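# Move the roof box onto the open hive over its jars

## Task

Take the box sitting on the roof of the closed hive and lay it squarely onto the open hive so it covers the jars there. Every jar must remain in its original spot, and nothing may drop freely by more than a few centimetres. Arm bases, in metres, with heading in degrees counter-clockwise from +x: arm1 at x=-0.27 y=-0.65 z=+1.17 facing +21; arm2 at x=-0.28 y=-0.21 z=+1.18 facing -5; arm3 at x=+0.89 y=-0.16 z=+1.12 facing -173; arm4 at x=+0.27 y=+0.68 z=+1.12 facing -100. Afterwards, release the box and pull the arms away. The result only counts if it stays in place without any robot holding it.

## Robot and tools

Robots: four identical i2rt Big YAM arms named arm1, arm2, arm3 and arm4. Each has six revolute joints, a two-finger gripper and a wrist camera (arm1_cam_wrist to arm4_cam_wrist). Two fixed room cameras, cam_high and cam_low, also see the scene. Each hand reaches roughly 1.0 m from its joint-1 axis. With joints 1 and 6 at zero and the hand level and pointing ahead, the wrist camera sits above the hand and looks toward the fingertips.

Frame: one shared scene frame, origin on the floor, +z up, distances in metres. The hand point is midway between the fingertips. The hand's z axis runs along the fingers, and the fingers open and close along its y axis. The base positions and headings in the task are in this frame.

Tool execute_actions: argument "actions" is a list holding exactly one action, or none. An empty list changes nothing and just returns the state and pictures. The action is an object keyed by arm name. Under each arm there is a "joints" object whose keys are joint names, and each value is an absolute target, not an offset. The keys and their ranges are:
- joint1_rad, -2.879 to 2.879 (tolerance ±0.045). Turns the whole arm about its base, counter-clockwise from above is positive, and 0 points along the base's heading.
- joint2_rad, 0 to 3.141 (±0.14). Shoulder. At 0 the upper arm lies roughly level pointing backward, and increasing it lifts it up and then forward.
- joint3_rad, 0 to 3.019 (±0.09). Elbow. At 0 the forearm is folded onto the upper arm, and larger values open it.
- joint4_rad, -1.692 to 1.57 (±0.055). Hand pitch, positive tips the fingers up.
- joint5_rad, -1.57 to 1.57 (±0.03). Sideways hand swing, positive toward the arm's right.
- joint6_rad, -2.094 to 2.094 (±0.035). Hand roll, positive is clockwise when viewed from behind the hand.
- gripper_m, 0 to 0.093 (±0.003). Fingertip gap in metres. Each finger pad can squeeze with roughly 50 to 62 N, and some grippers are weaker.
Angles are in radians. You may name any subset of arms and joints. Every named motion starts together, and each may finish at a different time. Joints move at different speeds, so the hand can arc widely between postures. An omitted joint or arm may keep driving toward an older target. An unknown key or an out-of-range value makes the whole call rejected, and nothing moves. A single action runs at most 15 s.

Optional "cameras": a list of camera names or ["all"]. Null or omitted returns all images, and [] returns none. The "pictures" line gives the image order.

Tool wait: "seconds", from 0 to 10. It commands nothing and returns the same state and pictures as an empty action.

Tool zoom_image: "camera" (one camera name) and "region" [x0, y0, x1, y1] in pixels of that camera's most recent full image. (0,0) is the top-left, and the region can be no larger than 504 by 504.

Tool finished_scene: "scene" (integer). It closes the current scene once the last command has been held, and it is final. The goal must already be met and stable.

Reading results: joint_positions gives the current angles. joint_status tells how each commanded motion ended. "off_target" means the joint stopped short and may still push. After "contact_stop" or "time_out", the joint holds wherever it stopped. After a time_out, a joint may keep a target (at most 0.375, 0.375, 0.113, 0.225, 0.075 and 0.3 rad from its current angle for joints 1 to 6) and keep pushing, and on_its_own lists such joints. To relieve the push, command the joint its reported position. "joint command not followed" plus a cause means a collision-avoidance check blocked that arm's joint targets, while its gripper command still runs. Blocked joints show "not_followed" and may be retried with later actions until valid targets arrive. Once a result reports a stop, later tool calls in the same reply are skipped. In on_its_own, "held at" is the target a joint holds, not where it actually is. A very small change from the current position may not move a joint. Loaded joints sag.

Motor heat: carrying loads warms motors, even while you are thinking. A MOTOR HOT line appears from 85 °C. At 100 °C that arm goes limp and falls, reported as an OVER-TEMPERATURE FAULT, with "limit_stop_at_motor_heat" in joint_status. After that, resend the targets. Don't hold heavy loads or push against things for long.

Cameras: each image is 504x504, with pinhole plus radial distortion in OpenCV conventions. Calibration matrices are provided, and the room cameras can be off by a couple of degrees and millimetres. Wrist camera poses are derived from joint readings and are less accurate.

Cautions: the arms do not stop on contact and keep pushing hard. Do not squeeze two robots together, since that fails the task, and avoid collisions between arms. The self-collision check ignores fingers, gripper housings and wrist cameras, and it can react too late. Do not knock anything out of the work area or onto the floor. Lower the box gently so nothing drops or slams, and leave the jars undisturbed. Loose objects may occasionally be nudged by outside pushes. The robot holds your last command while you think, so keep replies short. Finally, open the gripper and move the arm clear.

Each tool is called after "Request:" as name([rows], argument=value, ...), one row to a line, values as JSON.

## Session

Request:
execute_actions(actions=[])

Scene clock: 0.00 s.
Motor temperatures (°C, as the motors report them): arm1=[29 29 35 27 31 29] | arm2=[29 37 34 30 28 29] | arm3=[30 38 38 29 30 29] | arm4=[29 31 35 29 30 29]
arm1.joint_positions: joint1_rad=-0.351 joint2_rad=+0.542 joint3_rad=+1.450 joint4_rad=-1.214 joint5_rad=-0.202 joint6_rad=-0.187 gripper_m=+0.095
arm1.joint_status: not commanded
arm1.hand: x=-0.0737 y=-0.6120 z=+1.7794 quat_wxyz=(-0.594, +0.140, -0.792, -0.024) (m; scene frame)
arm2.joint_positions: joint1_rad=+0.221 joint2_rad=+0.524 joint3_rad=+1.460 joint4_rad=-1.337 joint5_rad=-0.069 joint6_rad=+0.403 gripper_m=+0.094
arm2.joint_status: not commanded
arm2.hand: x=-0.1044 y=-0.1796 z=+1.7688 quat_wxyz=(-0.525, -0.098, -0.827, -0.177) (m; scene frame)
arm3.joint_positions: joint1_rad=+0.063 joint2_rad=+0.606 joint3_rad=+1.446 joint4_rad=-1.251 joint5_rad=-0.080 joint6_rad=-0.449 gripper_m=+0.094
arm3.joint_status: not commanded
arm3.hand: x=+0.6622 y=-0.2175 z=+1.7079 quat_wxyz=(+0.042, -0.789, -0.279, +0.546) (m; scene frame)
arm4.joint_positions: joint1_rad=-0.024 joint2_rad=+0.560 joint3_rad=+1.387 joint4_rad=-1.357 joint5_rad=+0.031 joint6_rad=+0.356 gripper_m=+0.094
arm4.joint_status: not commanded
arm4.hand: x=+0.2191 y=+0.4743 z=+1.6619 quat_wxyz=(-0.370, -0.763, -0.417, +0.326) (m; scene frame)
pictures: arm1_cam_wrist, arm2_cam_wrist, arm3_cam_wrist, arm4_cam_wrist, cam_high, cam_low
camera_calibration (this result's frames):
arm1_cam_wrist: T_world_to_cam=[[0.244231, -0.960887, 0.130567, -0.804883], [-0.748614, -0.272412, -0.604458, 0.862521], [0.616384, 0.0498829, -0.785864, 1.60111], [0, 0, 0, 1]] pos_world=[-0.144624, -0.618309, 1.8847]
arm2_cam_wrist: T_world_to_cam=[[0.0298685, -0.918195, -0.395001, 0.5391], [-0.876951, 0.16556, -0.451162, 0.742911], [0.479651, 0.359872, -0.800267, 1.6541], [0, 0, 0, 1]] pos_world=[-0.157997, -0.223264, 1.87184]
arm3_cam_wrist: T_world_to_cam=[[-0.386316, 0.844686, 0.370495, -0.197745], [0.719882, 0.527241, -0.451428, 0.408858], [-0.576655, 0.0923188, -0.811755, 1.91063], [0, 0, 0, 1]] pos_world=[0.73105, -0.224921, 1.80879]
arm4_cam_wrist: T_world_to_cam=[[-0.879567, 0.377134, -0.290056, 0.492824], [0.465379, 0.808725, -0.359704, 0.119422], [0.0989192, -0.451369, -0.886837, 1.79278], [0, 0, 0, 1]] pos_world=[0.200554, 0.526767, 1.77581]
Images, in order (width x height): arm1_cam_wrist 504x504, arm2_cam_wrist 504x504, arm3_cam_wrist 504x504, arm4_cam_wrist 504x504, cam_high 504x504, cam_low 504x504.

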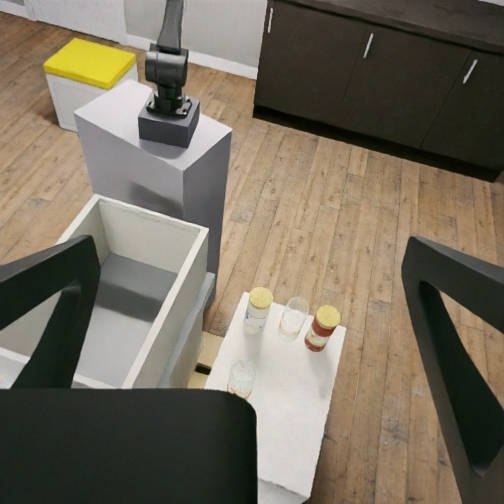

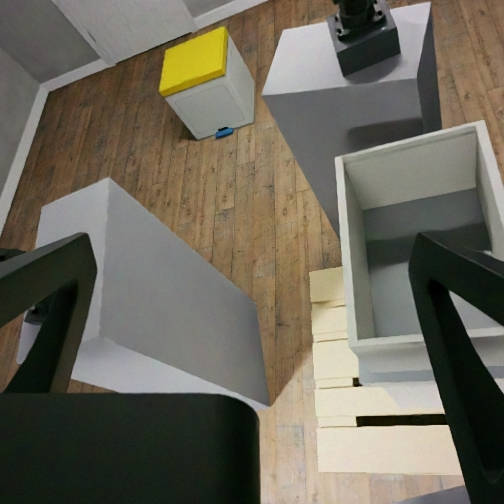

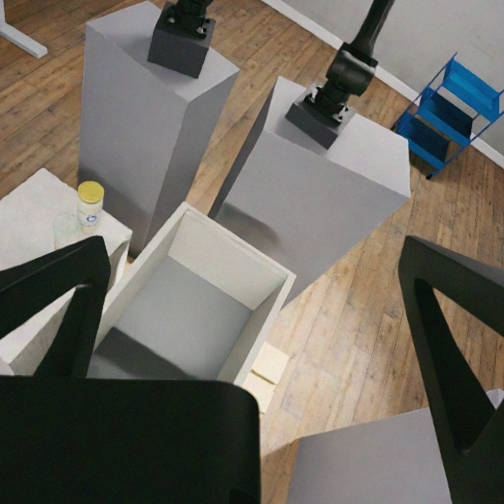

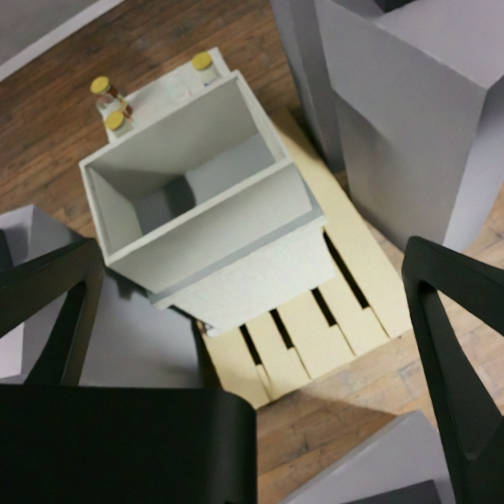

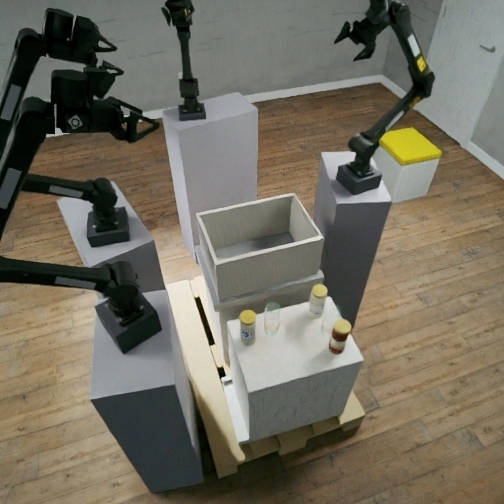

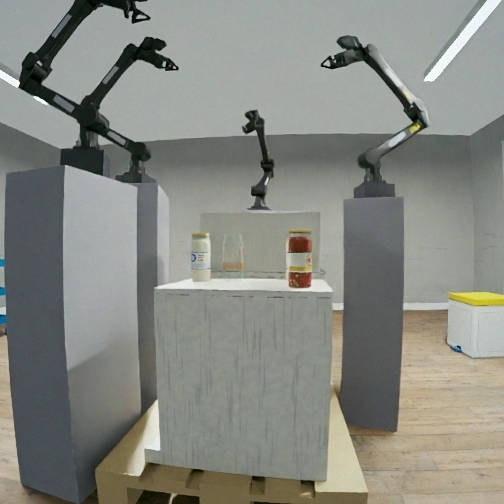

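Request:
zoom_image(camera="cam_high", region=[180, 180, 380, 400])

Request:
zoom_image(camera="cam_low", region=[140, 195, 350, 310])

Region (180, 180, 380, 400) of cam_high's 504x504 image, scaled by 2.291, with more detail than that image has; it fills the left 458 columns of this view, and the rest is white.

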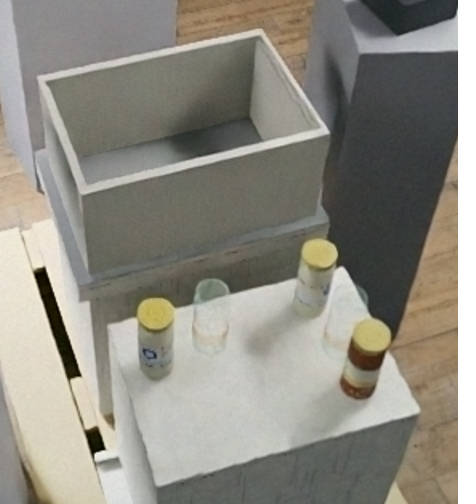

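Region (140, 195, 350, 310) of cam_low's 504x504 image, scaled by 2.400, with more detail than that image has; it fills the top 276 rows of this view, and the rest is white.

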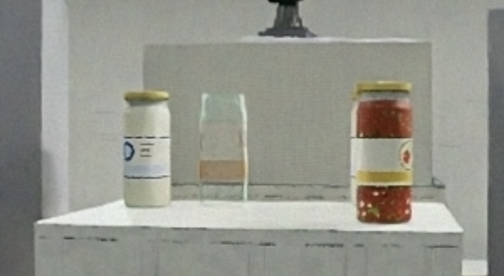

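Request:
execute_actions([
  {"arm1":{"joints":{"joint1_rad":-0.5,"joint2_rad":0.3,"joint4_rad":-1.5,"joint5_rad":0,"joint6_rad":0}},"arm2":{"joints":{"joint1_rad":0.075,"joint2_rad":2.01,"joint3_rad":0.87,"joint4_rad":-0.415,"joint5_rad":0,"joint6_rad":1.55,"gripper_m":0.09}},"arm3":{"joints":{"joint1_rad":0.088,"joint2_rad":1.67,"joint3_rad":0.53,"joint4_rad":-0.43,"joint5_rad":0,"joint6_rad":-1.385,"gripper_m":0.09}}},
], cameras=["arm1_cam_wrist","arm2_cam_wrist","arm3_cam_wrist","cam_low"])

Scene clock: 96.87 s.
Motor temperatures (°C, as the motors report them): arm1=[29 29 38 27 31 29] | arm2=[29 35 37 30 28 29] | arm3=[30 36 41 29 30 29] | arm4=[29 31 40 29 30 29]
arm1.joint_positions: joint1_rad=-0.492 joint2_rad=+0.301 joint3_rad=+1.461 joint4_rad=-1.480 joint5_rad=-0.003 joint6_rad=-0.013 gripper_m=+0.095
arm1.joint_status: all done
arm1.hand: x=-0.2064 y=-0.6566 z=+1.7476 quat_wxyz=(-0.586, -0.045, -0.808, +0.046) (m; scene frame)
arm2.joint_positions: joint1_rad=+0.082 joint2_rad=+2.002 joint3_rad=+0.868 joint4_rad=-0.425 joint5_rad=-0.002 joint6_rad=+1.541 gripper_m=+0.090
arm2.joint_status: all done
arm2.hand: x=+0.1253 y=-0.2109 z=+1.0324 quat_wxyz=(-0.001, -0.701, -0.713, -0.009) (m; scene frame)
arm3.joint_positions: joint1_rad=+0.079 joint2_rad=+1.656 joint3_rad=+0.534 joint4_rad=-0.441 joint5_rad=-0.001 joint6_rad=-1.371 gripper_m=+0.090
arm3.joint_status: all done
arm3.hand: x=+0.6023 y=-0.2174 z=+1.0311 quat_wxyz=(+0.002, -0.710, -0.705, +0.002) (m; scene frame)
arm4.joint_positions: joint1_rad=-0.024 joint2_rad=+0.560 joint3_rad=+1.387 joint4_rad=-1.357 joint5_rad=+0.031 joint6_rad=+0.356 gripper_m=+0.094
arm4.joint_status: not commanded
arm4.hand: x=+0.2191 y=+0.4743 z=+1.6619 quat_wxyz=(-0.370, -0.763, -0.417, +0.326) (m; scene frame)
pictures: arm1_cam_wrist, arm2_cam_wrist, arm3_cam_wrist, cam_low
camera_calibration (this result's frames):
arm1_cam_wrist: T_world_to_cam=[[-0.132404, -0.990938, 0.0226037, -0.719912], [-0.796223, 0.0927496, -0.597851, 0.950195], [0.590337, -0.0971552, -0.801288, 1.58518], [0, 0, 0, 1]] pos_world=[-0.274542, -0.64751, 1.85453]
arm2_cam_wrist: T_world_to_cam=[[-0.999582, -0.021258, -0.019595, 0.143191], [-0.0287502, 0.802342, 0.596171, -0.435896], [0.00304851, 0.596485, -0.802618, 1.07791], [0, 0, 0, 1]] pos_world=[0.127313, -0.290177, 1.12783]
arm3_cam_wrist: T_world_to_cam=[[-0.999859, 0.011305, 0.0123771, 0.58745], [0.0164004, 0.812448, 0.582803, -0.434304], [-0.00346717, 0.582924, -0.812519, 1.08885], [0, 0, 0, 1]] pos_world=[0.598265, -0.288507, 1.13055]
Images, in order (width x height): arm1_cam_wrist 504x504, arm2_cam_wrist 504x504, arm3_cam_wrist 504x504, cam_low 504x504.

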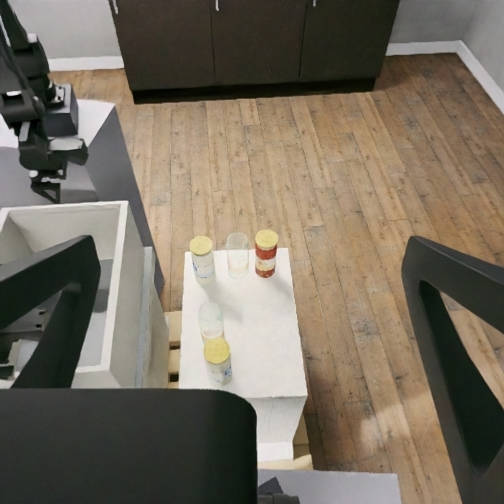

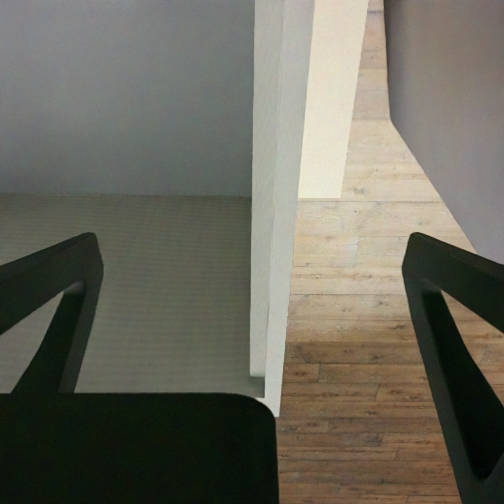

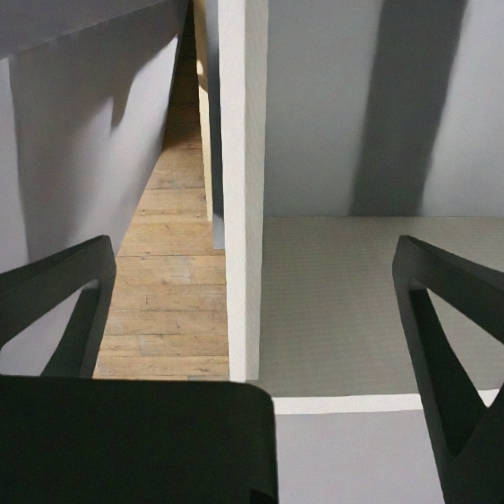

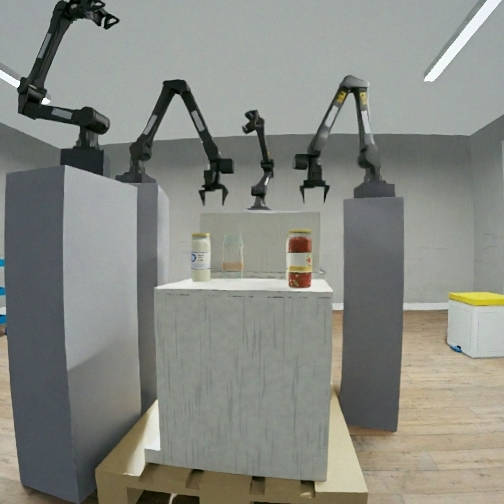

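Request:
execute_actions([
  {"arm2":{"joints":{"joint1_rad":0.058,"joint2_rad":2.165,"joint3_rad":0.878,"joint4_rad":-0.34,"joint6_rad":1.52}},"arm3":{"joints":{"joint1_rad":0.014,"joint2_rad":1.905,"joint3_rad":0.52,"joint4_rad":-0.255,"joint6_rad":-1.444}}},
], cameras=["arm2_cam_wrist","arm3_cam_wrist"])

Scene clock: 141.87 s.
Motor temperatures (°C, as the motors report them): arm1=[29 29 36 27 31 29] | arm2=[29 36 35 30 28 29] | arm3=[30 36 37 29 30 29] | arm4=[29 31 41 29 30 29]
arm1.joint_positions: joint1_rad=-0.492 joint2_rad=+0.301 joint3_rad=+1.461 joint4_rad=-1.480 joint5_rad=-0.003 joint6_rad=-0.013 gripper_m=+0.095
arm1.joint_status: not commanded
arm1.hand: x=-0.2064 y=-0.6566 z=+1.7476 quat_wxyz=(-0.586, -0.045, -0.808, +0.046) (m; scene frame)
arm2.joint_positions: joint1_rad=+0.068 joint2_rad=+2.165 joint3_rad=+0.871 joint4_rad=-0.348 joint5_rad=-0.002 joint6_rad=+1.529 gripper_m=+0.090
arm2.joint_status: all done
arm2.hand: x=+0.0959 y=-0.2156 z=+0.9717 quat_wxyz=(+0.030, -0.701, -0.712, +0.019) (m; scene frame)
arm3.joint_positions: joint1_rad=+0.015 joint2_rad=+1.895 joint3_rad=+0.524 joint4_rad=-0.265 joint5_rad=-0.001 joint6_rad=-1.430 gripper_m=+0.090
arm3.joint_status: all done
arm3.hand: x=+0.6220 y=-0.1962 z=+0.9672 quat_wxyz=(-0.020, -0.711, -0.703, -0.027) (m; scene frame)
arm4.joint_positions: joint1_rad=-0.024 joint2_rad=+0.560 joint3_rad=+1.387 joint4_rad=-1.357 joint5_rad=+0.031 joint6_rad=+0.356 gripper_m=+0.094
arm4.joint_status: not commanded
arm4.hand: x=+0.2191 y=+0.4743 z=+1.6619 quat_wxyz=(-0.370, -0.763, -0.417, +0.326) (m; scene frame)
pictures: arm2_cam_wrist, arm3_cam_wrist
camera_calibration (this result's frames):
arm2_cam_wrist: T_world_to_cam=[[-0.997819, -0.019517, 0.0630654, 0.0324349], [0.0221256, 0.80118, 0.598014, -0.403771], [-0.0621983, 0.598104, -0.799001, 1.03514], [0, 0, 0, 1]] pos_world=[0.105681, -0.294992, 1.06649]
arm3_cam_wrist: T_world_to_cam=[[-0.998106, 0.0155422, -0.0595189, 0.676955], [-0.0226618, 0.806604, 0.590657, -0.399079], [0.0571883, 0.590888, -0.804724, 0.980956], [0, 0, 0, 1]] pos_world=[0.61053, -0.268257, 1.06541]
Images, in order (width x height): arm2_cam_wrist 504x504, arm3_cam_wrist 504x504.

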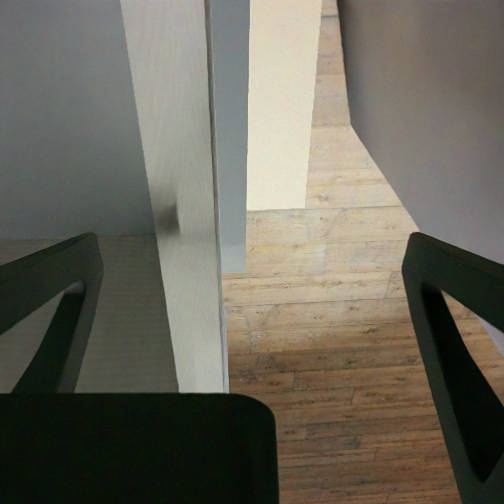

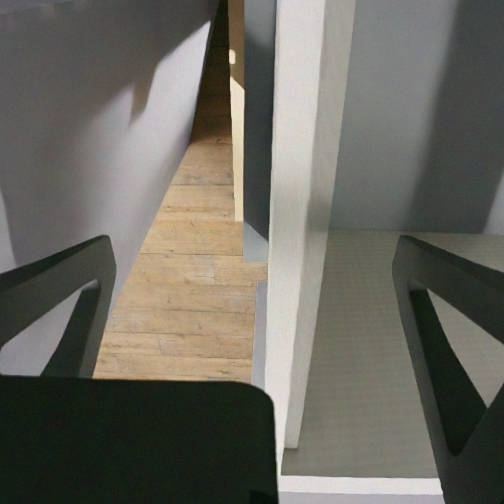

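Request:
execute_actions([
  {"arm2":{"joints":{"joint2_rad":2.318,"joint3_rad":0.932,"joint4_rad":-0.185}},"arm3":{"joints":{"joint2_rad":2.12,"joint3_rad":0.575,"joint4_rad":-0.06}}},
], cameras=["arm2_cam_wrist","arm3_cam_wrist"])

Scene clock: 148.87 s.
Motor temperatures (°C, as the motors report them): arm1=[29 29 36 27 31 29] | arm2=[29 36 34 30 28 29] | arm3=[30 35 37 29 30 29] | arm4=[29 31 41 29 30 29]
arm1.joint_positions: joint1_rad=-0.492 joint2_rad=+0.301 joint3_rad=+1.461 joint4_rad=-1.480 joint5_rad=-0.003 joint6_rad=-0.013 gripper_m=+0.095
arm1.joint_status: not commanded
arm1.hand: x=-0.2064 y=-0.6566 z=+1.7476 quat_wxyz=(-0.586, -0.045, -0.808, +0.046) (m; scene frame)
arm2.joint_positions: joint1_rad=+0.068 joint2_rad=+2.308 joint3_rad=+0.931 joint4_rad=-0.195 joint5_rad=-0.002 joint6_rad=+1.528 gripper_m=+0.090
arm2.joint_status: all done
arm2.hand: x=+0.1186 y=-0.2156 z=+0.9225 quat_wxyz=(+0.004, -0.701, -0.713, -0.004) (m; scene frame)
arm3.joint_positions: joint1_rad=+0.015 joint2_rad=+2.109 joint3_rad=+0.573 joint4_rad=-0.070 joint5_rad=-0.001 joint6_rad=-1.431 gripper_m=+0.090
arm3.joint_status: all done
arm3.hand: x=+0.6098 y=-0.1976 z=+0.9125 quat_wxyz=(-0.011, -0.711, -0.703, -0.015) (m; scene frame)
arm4.joint_positions: joint1_rad=-0.024 joint2_rad=+0.560 joint3_rad=+1.387 joint4_rad=-1.357 joint5_rad=+0.031 joint6_rad=+0.356 gripper_m=+0.094
arm4.joint_status: not commanded
arm4.hand: x=+0.2191 y=+0.4743 z=+1.6619 quat_wxyz=(-0.370, -0.763, -0.417, +0.326) (m; scene frame)
pictures: arm2_cam_wrist, arm3_cam_wrist
camera_calibration (this result's frames):
arm2_cam_wrist: T_world_to_cam=[[-0.999793, -0.0194943, -0.00587281, 0.121989], [-0.0191476, 0.802264, 0.596662, -0.368404], [-0.00691996, 0.596651, -0.802471, 0.993606], [0, 0, 0, 1]] pos_world=[0.121785, -0.294901, 1.01787]
arm3_cam_wrist: T_world_to_cam=[[-0.999452, 0.0145202, -0.0297351, 0.635016], [-0.00573893, 0.808912, 0.587902, -0.373197], [0.0325895, 0.58775, -0.808386, 0.95614], [0, 0, 0, 1]] pos_world=[0.601366, -0.269308, 1.01122]
Images, in order (width x height): arm2_cam_wrist 504x504, arm3_cam_wrist 504x504.

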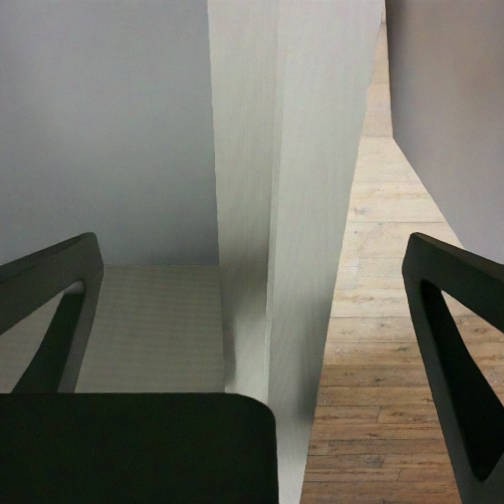

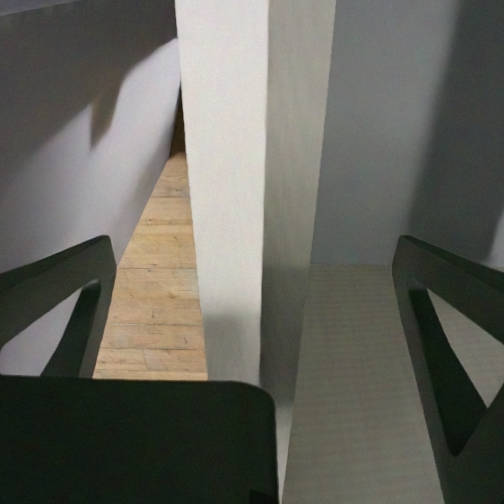

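Request:
execute_actions(actions=[])

Scene clock: 193.13 s.
Motor temperatures (°C, as the motors report them): arm1=[29 29 36 27 31 29] | arm2=[29 36 34 30 28 29] | arm3=[30 35 35 29 30 29] | arm4=[29 31 41 29 30 29]
arm1.joint_positions: joint1_rad=-0.492 joint2_rad=+0.301 joint3_rad=+1.461 joint4_rad=-1.480 joint5_rad=-0.003 joint6_rad=-0.013 gripper_m=+0.095
arm1.joint_status: not commanded
arm1.hand: x=-0.2064 y=-0.6566 z=+1.7476 quat_wxyz=(-0.586, -0.045, -0.808, +0.046) (m; scene frame)
arm2.joint_positions: joint1_rad=+0.068 joint2_rad=+2.308 joint3_rad=+0.931 joint4_rad=-0.195 joint5_rad=-0.002 joint6_rad=+1.528 gripper_m=+0.090
arm2.joint_status: all done
arm2.hand: x=+0.1186 y=-0.2156 z=+0.9225 quat_wxyz=(+0.004, -0.701, -0.713, -0.004) (m; scene frame)
arm3.joint_positions: joint1_rad=+0.015 joint2_rad=+2.109 joint3_rad=+0.573 joint4_rad=-0.070 joint5_rad=-0.001 joint6_rad=-1.431 gripper_m=+0.090
arm3.joint_status: all done
arm3.hand: x=+0.6098 y=-0.1976 z=+0.9125 quat_wxyz=(-0.011, -0.711, -0.703, -0.015) (m; scene frame)
arm4.joint_positions: joint1_rad=-0.024 joint2_rad=+0.560 joint3_rad=+1.387 joint4_rad=-1.357 joint5_rad=+0.031 joint6_rad=+0.356 gripper_m=+0.094
arm4.joint_status: not commanded
arm4.hand: x=+0.2191 y=+0.4743 z=+1.6619 quat_wxyz=(-0.370, -0.763, -0.417, +0.326) (m; scene frame)
pictures: arm1_cam_wrist, arm2_cam_wrist, arm3_cam_wrist, arm4_cam_wrist, cam_high, cam_low
camera_calibration (this result's frames):
arm1_cam_wrist: T_world_to_cam=[[-0.132404, -0.990938, 0.0226037, -0.719912], [-0.796223, 0.0927496, -0.597851, 0.950195], [0.590337, -0.0971552, -0.801288, 1.58518], [0, 0, 0, 1]] pos_world=[-0.274542, -0.64751, 1.85453]
arm2_cam_wrist: T_world_to_cam=[[-0.999793, -0.0194943, -0.00587281, 0.121989], [-0.0191476, 0.802264, 0.596662, -0.368404], [-0.00691996, 0.596651, -0.802471, 0.993606], [0, 0, 0, 1]] pos_world=[0.121785, -0.294901, 1.01787]
arm3_cam_wrist: T_world_to_cam=[[-0.999452, 0.0145202, -0.0297351, 0.635016], [-0.00573893, 0.808912, 0.587902, -0.373197], [0.0325895, 0.58775, -0.808386, 0.95614], [0, 0, 0, 1]] pos_world=[0.601366, -0.269308, 1.01122]
arm4_cam_wrist: T_world_to_cam=[[-0.879567, 0.377134, -0.290056, 0.492824], [0.465379, 0.808725, -0.359704, 0.119422], [0.0989192, -0.451369, -0.886837, 1.79278], [0, 0, 0, 1]] pos_world=[0.200554, 0.526767, 1.77581]
Images, in order (width x height): arm1_cam_wrist 504x504, arm2_cam_wrist 504x504, arm3_cam_wrist 504x504, arm4_cam_wrist 504x504, cam_high 504x504, cam_low 504x504.

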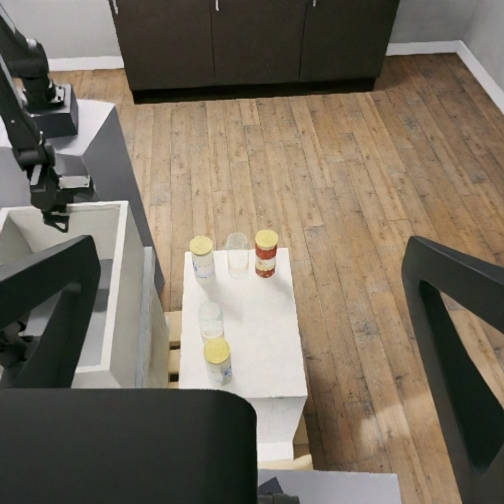

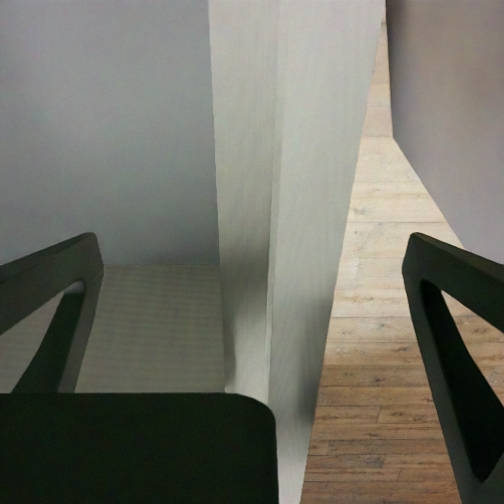

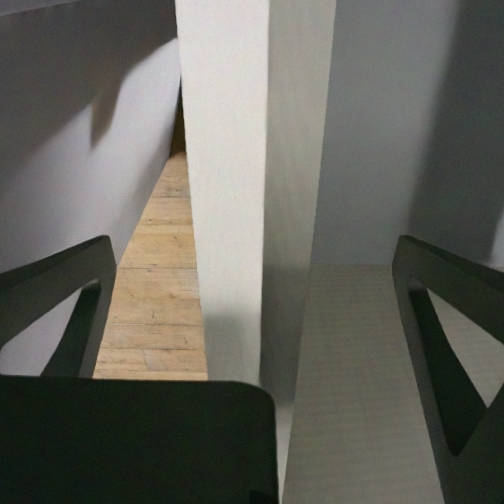

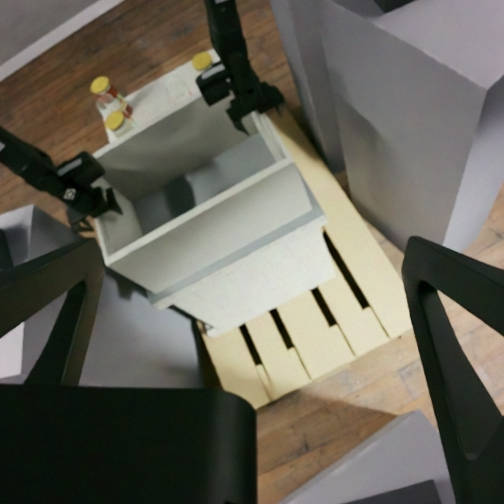

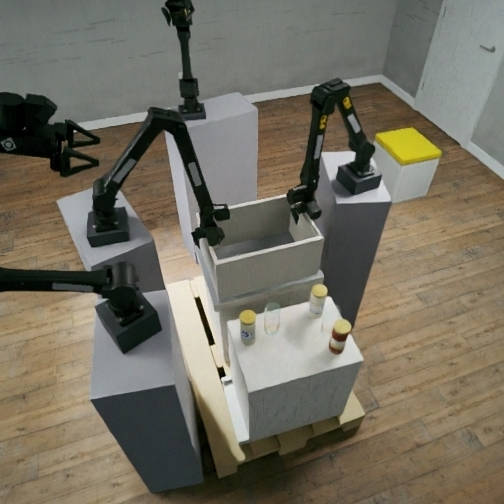

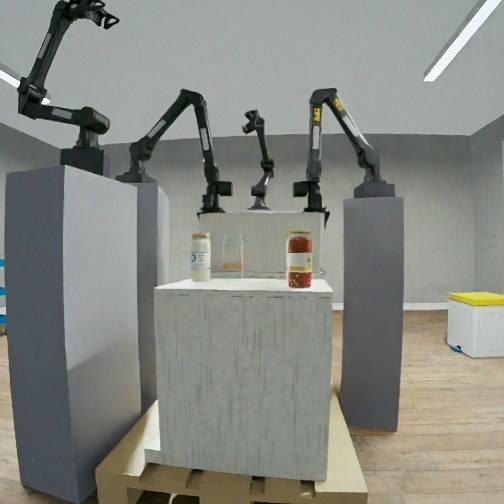

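Request:
execute_actions([
  {"arm2":{"joints":{"joint3_rad":0.918,"joint4_rad":-0.184,"gripper_m":0.0}},"arm3":{"joints":{"joint3_rad":0.553,"joint4_rad":-0.015,"gripper_m":0.0}}},
], cameras=["arm2_cam_wrist","arm3_cam_wrist"])

Scene clock: 313.83 s.
Motor temperatures (°C, as the motors report them): arm1=[29 29 35 27 31 29] | arm2=[29 36 33 30 28 29] | arm3=[30 34 33 29 30 29] | arm4=[29 31 42 29 30 29]
arm1.joint_positions: joint1_rad=-0.492 joint2_rad=+0.301 joint3_rad=+1.461 joint4_rad=-1.480 joint5_rad=-0.003 joint6_rad=-0.013 gripper_m=+0.095
arm1.joint_status: not commanded
arm1.hand: x=-0.2064 y=-0.6566 z=+1.7476 quat_wxyz=(-0.586, -0.045, -0.808, +0.046) (m; scene frame)
arm2.joint_positions: joint1_rad=+0.068 joint2_rad=+2.308 joint3_rad=+0.923 joint4_rad=-0.187 joint5_rad=-0.002 joint6_rad=+1.529 gripper_m=+0.018
arm2.joint_status: gripper_m off_target (ended at +0.018, target +0.000); the others done
arm2.hand: x=+0.1160 y=-0.2156 z=+0.9220 quat_wxyz=(+0.004, -0.702, -0.713, -0.004) (m; scene frame)
arm3.joint_positions: joint1_rad=+0.015 joint2_rad=+2.110 joint3_rad=+0.560 joint4_rad=-0.028 joint5_rad=-0.001 joint6_rad=-1.431 gripper_m=+0.018
arm3.joint_status: gripper_m off_target (ended at +0.018, target +0.000); the others done
arm3.hand: x=+0.6083 y=-0.1978 z=+0.9121 quat_wxyz=(-0.002, -0.711, -0.704, -0.004) (m; scene frame)
arm4.joint_positions: joint1_rad=-0.024 joint2_rad=+0.560 joint3_rad=+1.387 joint4_rad=-1.357 joint5_rad=+0.031 joint6_rad=+0.356 gripper_m=+0.094
arm4.joint_status: not commanded
arm4.hand: x=+0.2191 y=+0.4743 z=+1.6619 quat_wxyz=(-0.370, -0.763, -0.417, +0.326) (m; scene frame)
pictures: arm2_cam_wrist, arm3_cam_wrist
camera_calibration (this result's frames):
arm2_cam_wrist: T_world_to_cam=[[-0.999803, -0.0187236, -0.00662558, 0.120319], [-0.0189785, 0.802291, 0.596631, -0.368183], [-0.00585542, 0.596639, -0.802488, 0.993013], [0, 0, 0, 1]] pos_world=[0.119123, -0.294828, 1.01735]
arm3_cam_wrist: T_world_to_cam=[[-0.999894, 0.0143838, -0.00218064, 0.608565], [0.0103912, 0.811024, 0.58492, -0.379482], [0.0101819, 0.584836, -0.811088, 0.971503], [0, 0, 0, 1]] pos_world=[0.602552, -0.269154, 1.01127]
Images, in order (width x height): arm2_cam_wrist 504x504, arm3_cam_wrist 504x504.

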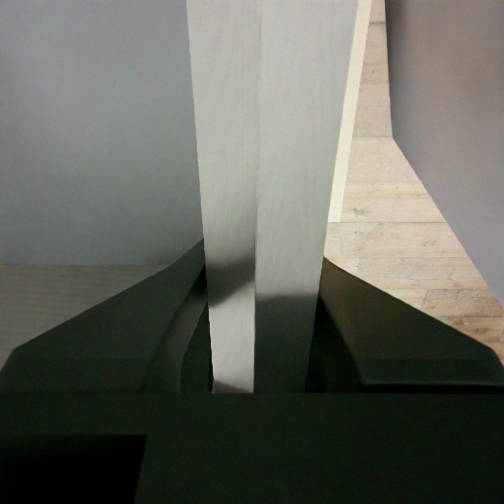

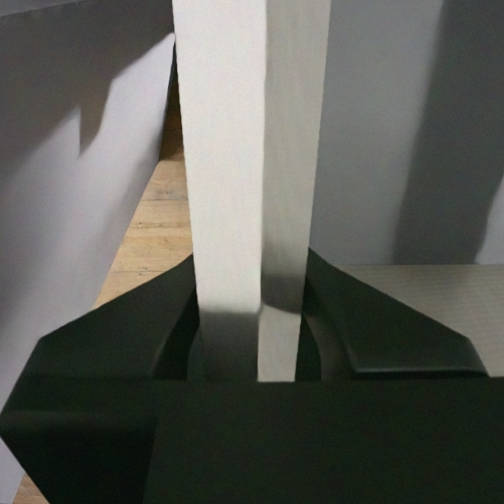

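Request:
execute_actions([
  {"arm2":{"joints":{"joint2_rad":2.098,"joint3_rad":0.893,"joint4_rad":-0.285}},"arm3":{"joints":{"joint2_rad":1.857,"joint3_rad":0.54,"joint4_rad":-0.185}}},
], cameras=["arm2_cam_wrist","arm3_cam_wrist","cam_low"])

Scene clock: 325.67 s.
Motor temperatures (°C, as the motors report them): arm1=[29 30 35 27 31 29] | arm2=[29 36 33 30 28 29] | arm3=[30 34 33 29 30 29] | arm4=[29 31 42 29 30 29]
arm1.joint_positions: joint1_rad=-0.492 joint2_rad=+0.301 joint3_rad=+1.461 joint4_rad=-1.480 joint5_rad=-0.003 joint6_rad=-0.013 gripper_m=+0.095
arm1.joint_status: not commanded
arm1.hand: x=-0.2064 y=-0.6566 z=+1.7476 quat_wxyz=(-0.586, -0.045, -0.808, +0.046) (m; scene frame)
arm2.joint_positions: joint1_rad=+0.066 joint2_rad=+2.180 joint3_rad=+0.885 joint4_rad=-0.270 joint5_rad=-0.002 joint6_rad=+1.529 gripper_m=+0.018
arm2.joint_status: all done
arm2.hand: x=+0.1186 y=-0.2164 z=+0.9667 quat_wxyz=(+0.002, -0.702, -0.712, -0.007) (m; scene frame)
arm3.joint_positions: joint1_rad=+0.015 joint2_rad=+1.930 joint3_rad=+0.531 joint4_rad=-0.184 joint5_rad=+0.001 joint6_rad=-1.431 gripper_m=+0.018
arm3.joint_status: all done
arm3.hand: x=+0.6077 y=-0.1977 z=+0.9582 quat_wxyz=(-0.003, -0.711, -0.704, -0.006) (m; scene frame)
arm4.joint_positions: joint1_rad=-0.024 joint2_rad=+0.560 joint3_rad=+1.387 joint4_rad=-1.357 joint5_rad=+0.031 joint6_rad=+0.356 gripper_m=+0.094
arm4.joint_status: not commanded
arm4.hand: x=+0.2191 y=+0.4743 z=+1.6619 quat_wxyz=(-0.370, -0.763, -0.417, +0.326) (m; scene frame)
pictures: arm2_cam_wrist, arm3_cam_wrist, cam_low
camera_calibration (this result's frames):
arm2_cam_wrist: T_world_to_cam=[[-0.999756, -0.0175033, -0.0135069, 0.130061], [-0.0221055, 0.801971, 0.596953, -0.394165], [0.000383448, 0.597106, -0.802162, 1.02853], [0, 0, 0, 1]] pos_world=[0.120921, -0.295757, 1.0621]
arm3_cam_wrist: T_world_to_cam=[[-0.999884, 0.0140024, -0.00606161, 0.611742], [0.00777961, 0.809604, 0.586925, -0.407178], [0.0131259, 0.586809, -0.809619, 1.00605], [0, 0, 0, 1]] pos_world=[0.601633, -0.269271, 1.05721]
Images, in order (width x height): arm2_cam_wrist 504x504, arm3_cam_wrist 504x504, cam_low 504x504.

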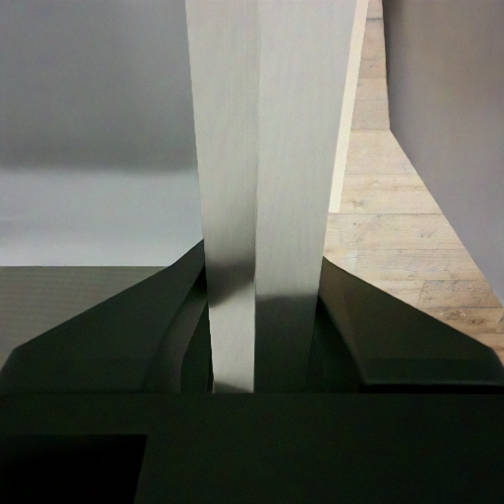

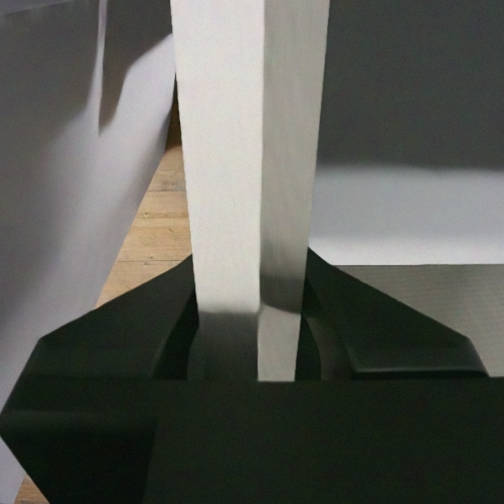

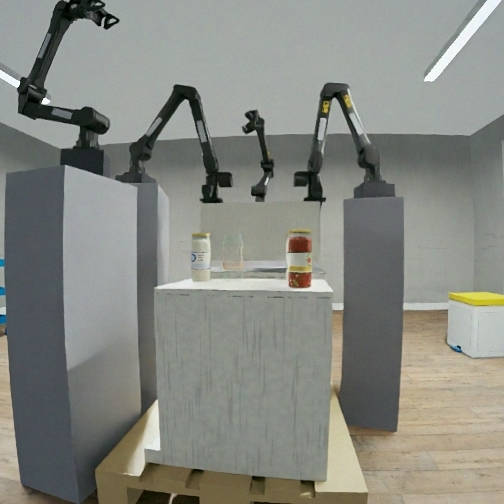

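Request:
execute_actions([
  {"arm2":{"joints":{"joint1_rad":-0.018,"joint2_rad":1.927,"joint3_rad":0.876,"joint4_rad":-0.425,"joint6_rad":1.445}},"arm3":{"joints":{"joint1_rad":0.131,"joint2_rad":1.631,"joint3_rad":0.57,"joint4_rad":-0.40,"joint6_rad":-1.318}}},
], cameras=[])

Scene clock: 334.43 s.
Motor temperatures (°C, as the motors report them): arm1=[29 30 35 27 31 29] | arm2=[29 37 33 30 28 29] | arm3=[30 35 33 29 30 29] | arm4=[29 31 42 29 30 29]
arm1.joint_positions: joint1_rad=-0.492 joint2_rad=+0.301 joint3_rad=+1.461 joint4_rad=-1.480 joint5_rad=-0.003 joint6_rad=-0.013 gripper_m=+0.095
arm1.joint_status: not commanded
arm1.hand: x=-0.2064 y=-0.6566 z=+1.7476 quat_wxyz=(-0.586, -0.045, -0.808, +0.046) (m; scene frame)
arm2.joint_positions: joint1_rad=-0.023 joint2_rad=+2.004 joint3_rad=+0.858 joint4_rad=-0.415 joint5_rad=+0.000 joint6_rad=+1.441 gripper_m=+0.018
arm2.joint_status: all done
arm2.hand: x=+0.1183 y=-0.2535 z=+1.0296 quat_wxyz=(-0.001, -0.703, -0.711, -0.007) (m; scene frame)
arm3.joint_positions: joint1_rad=+0.134 joint2_rad=+1.703 joint3_rad=+0.541 joint4_rad=-0.407 joint5_rad=+0.000 joint6_rad=-1.315 gripper_m=+0.018
arm3.joint_status: all done
arm3.hand: x=+0.6036 y=-0.2334 z=+1.0197 quat_wxyz=(+0.001, -0.710, -0.705, -0.001) (m; scene frame)
arm4.joint_positions: joint1_rad=-0.024 joint2_rad=+0.560 joint3_rad=+1.387 joint4_rad=-1.357 joint5_rad=+0.031 joint6_rad=+0.356 gripper_m=+0.094
arm4.joint_status: not commanded
arm4.hand: x=+0.2191 y=+0.4743 z=+1.6619 quat_wxyz=(-0.370, -0.763, -0.417, +0.326) (m; scene frame)
pictures: none
No camera images: the call's "cameras" was empty. Leave "cameras" out to get every camera's image.

Request:
execute_actions([
  {"arm2":{"joints":{"joint1_rad":-0.106,"joint2_rad":1.79,"joint3_rad":0.896,"joint4_rad":-0.578,"joint6_rad":1.355}},"arm3":{"joints":{"joint1_rad":0.256,"joint2_rad":1.47,"joint3_rad":0.633,"joint4_rad":-0.617,"joint6_rad":-1.187}}},
], cameras=[])

Scene clock: 341.63 s.
Motor temperatures (°C, as the motors report them): arm1=[29 30 35 27 31 29] | arm2=[29 37 33 30 28 29] | arm3=[30 35 34 29 30 29] | arm4=[29 31 42 29 30 29]
arm1.joint_positions: joint1_rad=-0.492 joint2_rad=+0.301 joint3_rad=+1.461 joint4_rad=-1.480 joint5_rad=-0.003 joint6_rad=-0.013 gripper_m=+0.095
arm1.joint_status: not commanded
arm1.hand: x=-0.2064 y=-0.6566 z=+1.7476 quat_wxyz=(-0.586, -0.045, -0.808, +0.046) (m; scene frame)
arm2.joint_positions: joint1_rad=-0.105 joint2_rad=+1.862 joint3_rad=+0.868 joint4_rad=-0.550 joint5_rad=+0.000 joint6_rad=+1.358 gripper_m=+0.018
arm2.joint_status: all done
arm2.hand: x=+0.1215 y=-0.2881 z=+1.0851 quat_wxyz=(-0.008, -0.702, -0.712, -0.012) (m; scene frame)
arm3.joint_positions: joint1_rad=+0.251 joint2_rad=+1.532 joint3_rad=+0.576 joint4_rad=-0.601 joint5_rad=+0.005 joint6_rad=-1.193 gripper_m=+0.018
arm3.joint_status: all done
arm3.hand: x=+0.6065 y=-0.2678 z=+1.0727 quat_wxyz=(+0.006, -0.711, -0.703, +0.004) (m; scene frame)
arm4.joint_positions: joint1_rad=-0.024 joint2_rad=+0.560 joint3_rad=+1.387 joint4_rad=-1.357 joint5_rad=+0.031 joint6_rad=+0.356 gripper_m=+0.094
arm4.joint_status: not commanded
arm4.hand: x=+0.2191 y=+0.4743 z=+1.6619 quat_wxyz=(-0.370, -0.763, -0.417, +0.326) (m; scene frame)
pictures: none
No camera images: the call's "cameras" was empty. Leave "cameras" out to get every camera's image.

Request:
execute_actions([
  {"arm2":{"joints":{"joint1_rad":-0.202,"joint2_rad":1.705,"joint3_rad":0.955,"joint4_rad":-0.712,"joint6_rad":1.262}},"arm3":{"joints":{"joint1_rad":0.379,"joint2_rad":1.404,"joint3_rad":0.76,"joint4_rad":-0.792,"joint6_rad":-1.055}}},
], cameras=["cam_low","arm2_cam_wrist","arm3_cam_wrist"])

Scene clock: 351.83 s.
Motor temperatures (°C, as the motors report them): arm1=[29 30 35 27 31 29] | arm2=[29 38 34 30 28 29] | arm3=[30 35 36 29 30 29] | arm4=[29 31 42 29 30 29]
arm1.joint_positions: joint1_rad=-0.492 joint2_rad=+0.301 joint3_rad=+1.461 joint4_rad=-1.480 joint5_rad=-0.003 joint6_rad=-0.013 gripper_m=+0.095
arm1.joint_status: not commanded
arm1.hand: x=-0.2064 y=-0.6566 z=+1.7476 quat_wxyz=(-0.586, -0.045, -0.808, +0.046) (m; scene frame)
arm2.joint_positions: joint1_rad=-0.201 joint2_rad=+1.792 joint3_rad=+0.911 joint4_rad=-0.674 joint5_rad=-0.007 joint6_rad=+1.268 gripper_m=+0.018
arm2.joint_status: all done
arm2.hand: x=+0.1190 y=-0.3279 z=+1.1213 quat_wxyz=(-0.002, -0.704, -0.710, -0.011) (m; scene frame)
arm3.joint_positions: joint1_rad=+0.374 joint2_rad=+1.485 joint3_rad=+0.680 joint4_rad=-0.770 joint5_rad=+0.008 joint6_rad=-1.063 gripper_m=+0.018
arm3.joint_status: all done
arm3.hand: x=+0.6018 y=-0.3111 z=+1.1113 quat_wxyz=(+0.004, -0.714, -0.700, -0.005) (m; scene frame)
arm4.joint_positions: joint1_rad=-0.024 joint2_rad=+0.560 joint3_rad=+1.387 joint4_rad=-1.357 joint5_rad=+0.031 joint6_rad=+0.356 gripper_m=+0.094
arm4.joint_status: not commanded
arm4.hand: x=+0.2191 y=+0.4743 z=+1.6619 quat_wxyz=(-0.370, -0.763, -0.417, +0.326) (m; scene frame)
pictures: arm2_cam_wrist, arm3_cam_wrist, cam_low
camera_calibration (this result's frames):
arm2_cam_wrist: T_world_to_cam=[[-0.999644, -0.0105602, -0.0244945, 0.145207], [-0.0230896, 0.802362, 0.596391, -0.396143], [0.0133555, 0.596745, -0.80232, 1.21757], [0, 0, 0, 1]] pos_world=[0.119748, -0.407195, 1.21669]
arm3_cam_wrist: T_world_to_cam=[[-0.999699, 0.0238056, 0.00594329, 0.597896], [0.0226971, 0.805211, 0.592554, -0.421737], [0.00932051, 0.592511, -0.805509, 1.19617], [0, 0, 0, 1]] pos_world=[0.59614, -0.38339, 1.20987]
Images, in order (width x height): arm2_cam_wrist 504x504, arm3_cam_wrist 504x504, cam_low 504x504.

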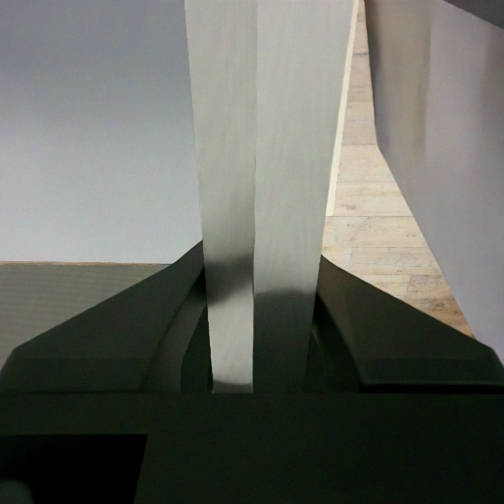

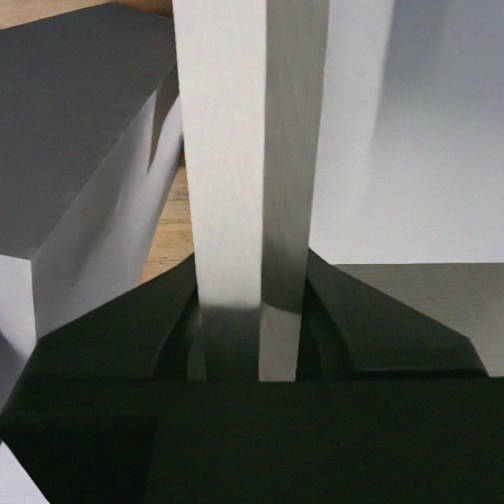

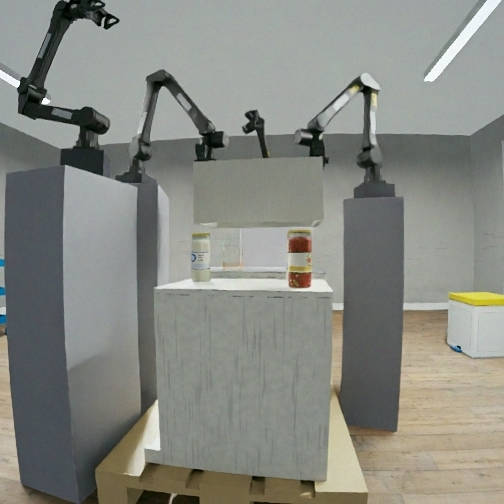

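Request:
execute_actions([
  {"arm2":{"joints":{"joint1_rad":-0.398,"joint2_rad":1.775,"joint3_rad":1.072,"joint4_rad":-0.755,"joint6_rad":1.076}},"arm3":{"joints":{"joint1_rad":0.595,"joint2_rad":1.54,"joint3_rad":0.93,"joint4_rad":-0.82,"joint6_rad":-0.832}}},
], cameras=["cam_low"])

Scene clock: 373.53 s.
Motor temperatures (°C, as the motors report them): arm1=[29 30 35 27 31 29] | arm2=[29 38 36 30 28 29] | arm3=[30 35 40 29 31 29] | arm4=[29 31 42 29 30 29]
arm1.joint_positions: joint1_rad=-0.492 joint2_rad=+0.301 joint3_rad=+1.461 joint4_rad=-1.480 joint5_rad=-0.003 joint6_rad=-0.013 gripper_m=+0.095
arm1.joint_status: not commanded
arm1.hand: x=-0.2064 y=-0.6566 z=+1.7476 quat_wxyz=(-0.586, -0.045, -0.808, +0.046) (m; scene frame)
arm2.joint_positions: joint1_rad=-0.399 joint2_rad=+1.848 joint3_rad=+1.028 joint4_rad=-0.739 joint5_rad=-0.006 joint6_rad=+1.078 gripper_m=+0.018
arm2.joint_status: all done
arm2.hand: x=+0.1191 y=-0.4217 z=+1.1270 quat_wxyz=(-0.002, -0.708, -0.707, -0.009) (m; scene frame)
arm3.joint_positions: joint1_rad=+0.592 joint2_rad=+1.601 joint3_rad=+0.848 joint4_rad=-0.822 joint5_rad=+0.002 joint6_rad=-0.836 gripper_m=+0.018
arm3.joint_status: all done
arm3.hand: x=+0.5974 y=-0.4078 z=+1.1186 quat_wxyz=(+0.002, -0.717, -0.697, -0.003) (m; scene frame)
arm4.joint_positions: joint1_rad=-0.024 joint2_rad=+0.560 joint3_rad=+1.387 joint4_rad=-1.357 joint5_rad=+0.031 joint6_rad=+0.356 gripper_m=+0.094
arm4.joint_status: not commanded
arm4.hand: x=+0.2191 y=+0.4743 z=+1.6619 quat_wxyz=(-0.370, -0.763, -0.417, +0.326) (m; scene frame)
pictures: cam_low
Images, in order (width x height): cam_low 504x504.

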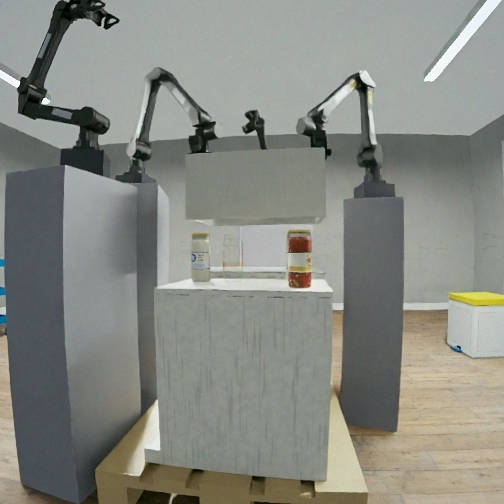

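Request:
execute_actions([
  {"arm2":{"joints":{"joint1_rad":-0.56,"joint2_rad":1.85,"joint3_rad":1.218,"joint4_rad":-0.818,"joint6_rad":0.922}},"arm3":{"joints":{"joint1_rad":0.746,"joint2_rad":1.68,"joint3_rad":1.141,"joint4_rad":-0.872,"joint6_rad":-0.673}}},
], cameras=["cam_low"])

Scene clock: 386.57 s.
Motor temperatures (°C, as the motors report them): arm1=[29 30 35 27 31 29] | arm2=[29 38 37 30 28 29] | arm3=[30 35 42 29 31 29] | arm4=[29 31 42 29 30 29]
arm1.joint_positions: joint1_rad=-0.492 joint2_rad=+0.301 joint3_rad=+1.461 joint4_rad=-1.480 joint5_rad=-0.003 joint6_rad=-0.013 gripper_m=+0.095
arm1.joint_status: not commanded
arm1.hand: x=-0.2064 y=-0.6566 z=+1.7476 quat_wxyz=(-0.586, -0.045, -0.808, +0.046) (m; scene frame)
arm2.joint_positions: joint1_rad=-0.560 joint2_rad=+1.940 joint3_rad=+1.171 joint4_rad=-0.794 joint5_rad=-0.009 joint6_rad=+0.928 gripper_m=+0.018
arm2.joint_status: all done
arm2.hand: x=+0.1146 y=-0.5088 z=+1.1223 quat_wxyz=(+0.001, -0.711, -0.703, -0.009) (m; scene frame)
arm3.joint_positions: joint1_rad=+0.740 joint2_rad=+1.757 joint3_rad=+1.052 joint4_rad=-0.873 joint5_rad=+0.004 joint6_rad=-0.680 gripper_m=+0.018
arm3.joint_status: all done
arm3.hand: x=+0.5911 y=-0.4993 z=+1.1150 quat_wxyz=(+0.003, -0.720, -0.694, -0.005) (m; scene frame)
arm4.joint_positions: joint1_rad=-0.024 joint2_rad=+0.560 joint3_rad=+1.387 joint4_rad=-1.357 joint5_rad=+0.031 joint6_rad=+0.356 gripper_m=+0.094
arm4.joint_status: not commanded
arm4.hand: x=+0.2191 y=+0.4743 z=+1.6619 quat_wxyz=(-0.370, -0.763, -0.417, +0.326) (m; scene frame)
pictures: cam_low
Images, in order (width x height): cam_low 504x504.

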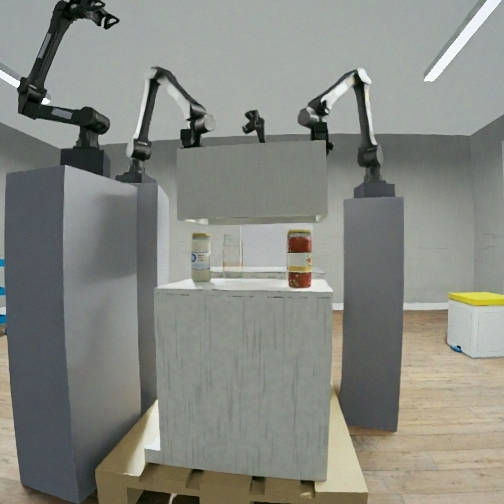

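Request:
execute_actions([
  {"arm2":{"joints":{"joint1_rad":-0.693,"joint2_rad":1.942,"joint3_rad":1.421,"joint4_rad":-0.905,"joint6_rad":0.794}},"arm3":{"joints":{"joint1_rad":0.858,"joint2_rad":1.827,"joint3_rad":1.403,"joint4_rad":-0.96,"joint6_rad":-0.555}}},
], cameras=["cam_low"])

Scene clock: 415.57 s.
Motor temperatures (°C, as the motors report them): arm1=[29 30 35 27 31 29] | arm2=[29 40 38 30 28 29] | arm3=[30 37 44 29 31 29] | arm4=[29 31 42 29 30 29]
arm1.joint_positions: joint1_rad=-0.492 joint2_rad=+0.301 joint3_rad=+1.461 joint4_rad=-1.480 joint5_rad=-0.003 joint6_rad=-0.013 gripper_m=+0.095
arm1.joint_status: not commanded
arm1.hand: x=-0.2064 y=-0.6566 z=+1.7476 quat_wxyz=(-0.586, -0.045, -0.808, +0.046) (m; scene frame)
arm2.joint_positions: joint1_rad=-0.691 joint2_rad=+2.046 joint3_rad=+1.361 joint4_rad=-0.882 joint5_rad=-0.010 joint6_rad=+0.804 gripper_m=+0.018
arm2.joint_status: all done
arm2.hand: x=+0.1103 y=-0.5963 z=+1.1227 quat_wxyz=(+0.001, -0.713, -0.701, -0.009) (m; scene frame)
arm3.joint_positions: joint1_rad=+0.846 joint2_rad=+1.918 joint3_rad=+1.298 joint4_rad=-0.958 joint5_rad=+0.006 joint6_rad=-0.565 gripper_m=+0.018
arm3.joint_status: joint3_rad time_out (moved +0.246 of +0.351); the others done
arm3.on_its_own: joint3_rad reads +1.298 and still pushes toward +1.403 since a time_out
arm3.hand: x=+0.5847 y=-0.5904 z=+1.1138 quat_wxyz=(+0.004, -0.723, -0.691, -0.005) (m; scene frame)
arm4.joint_positions: joint1_rad=-0.024 joint2_rad=+0.560 joint3_rad=+1.387 joint4_rad=-1.357 joint5_rad=+0.031 joint6_rad=+0.356 gripper_m=+0.094
arm4.joint_status: not commanded
arm4.hand: x=+0.2191 y=+0.4743 z=+1.6619 quat_wxyz=(-0.370, -0.763, -0.417, +0.326) (m; scene frame)
pictures: cam_low
Images, in order (width x height): cam_low 504x504.

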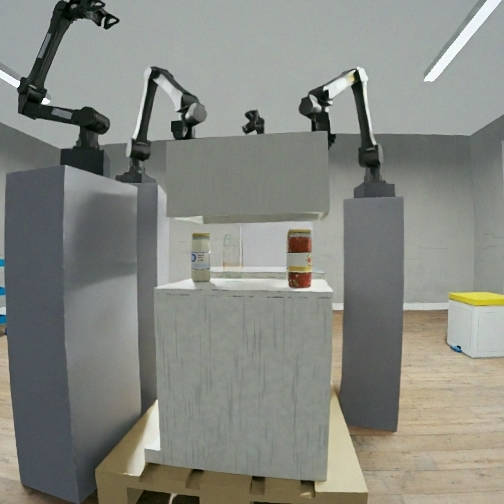

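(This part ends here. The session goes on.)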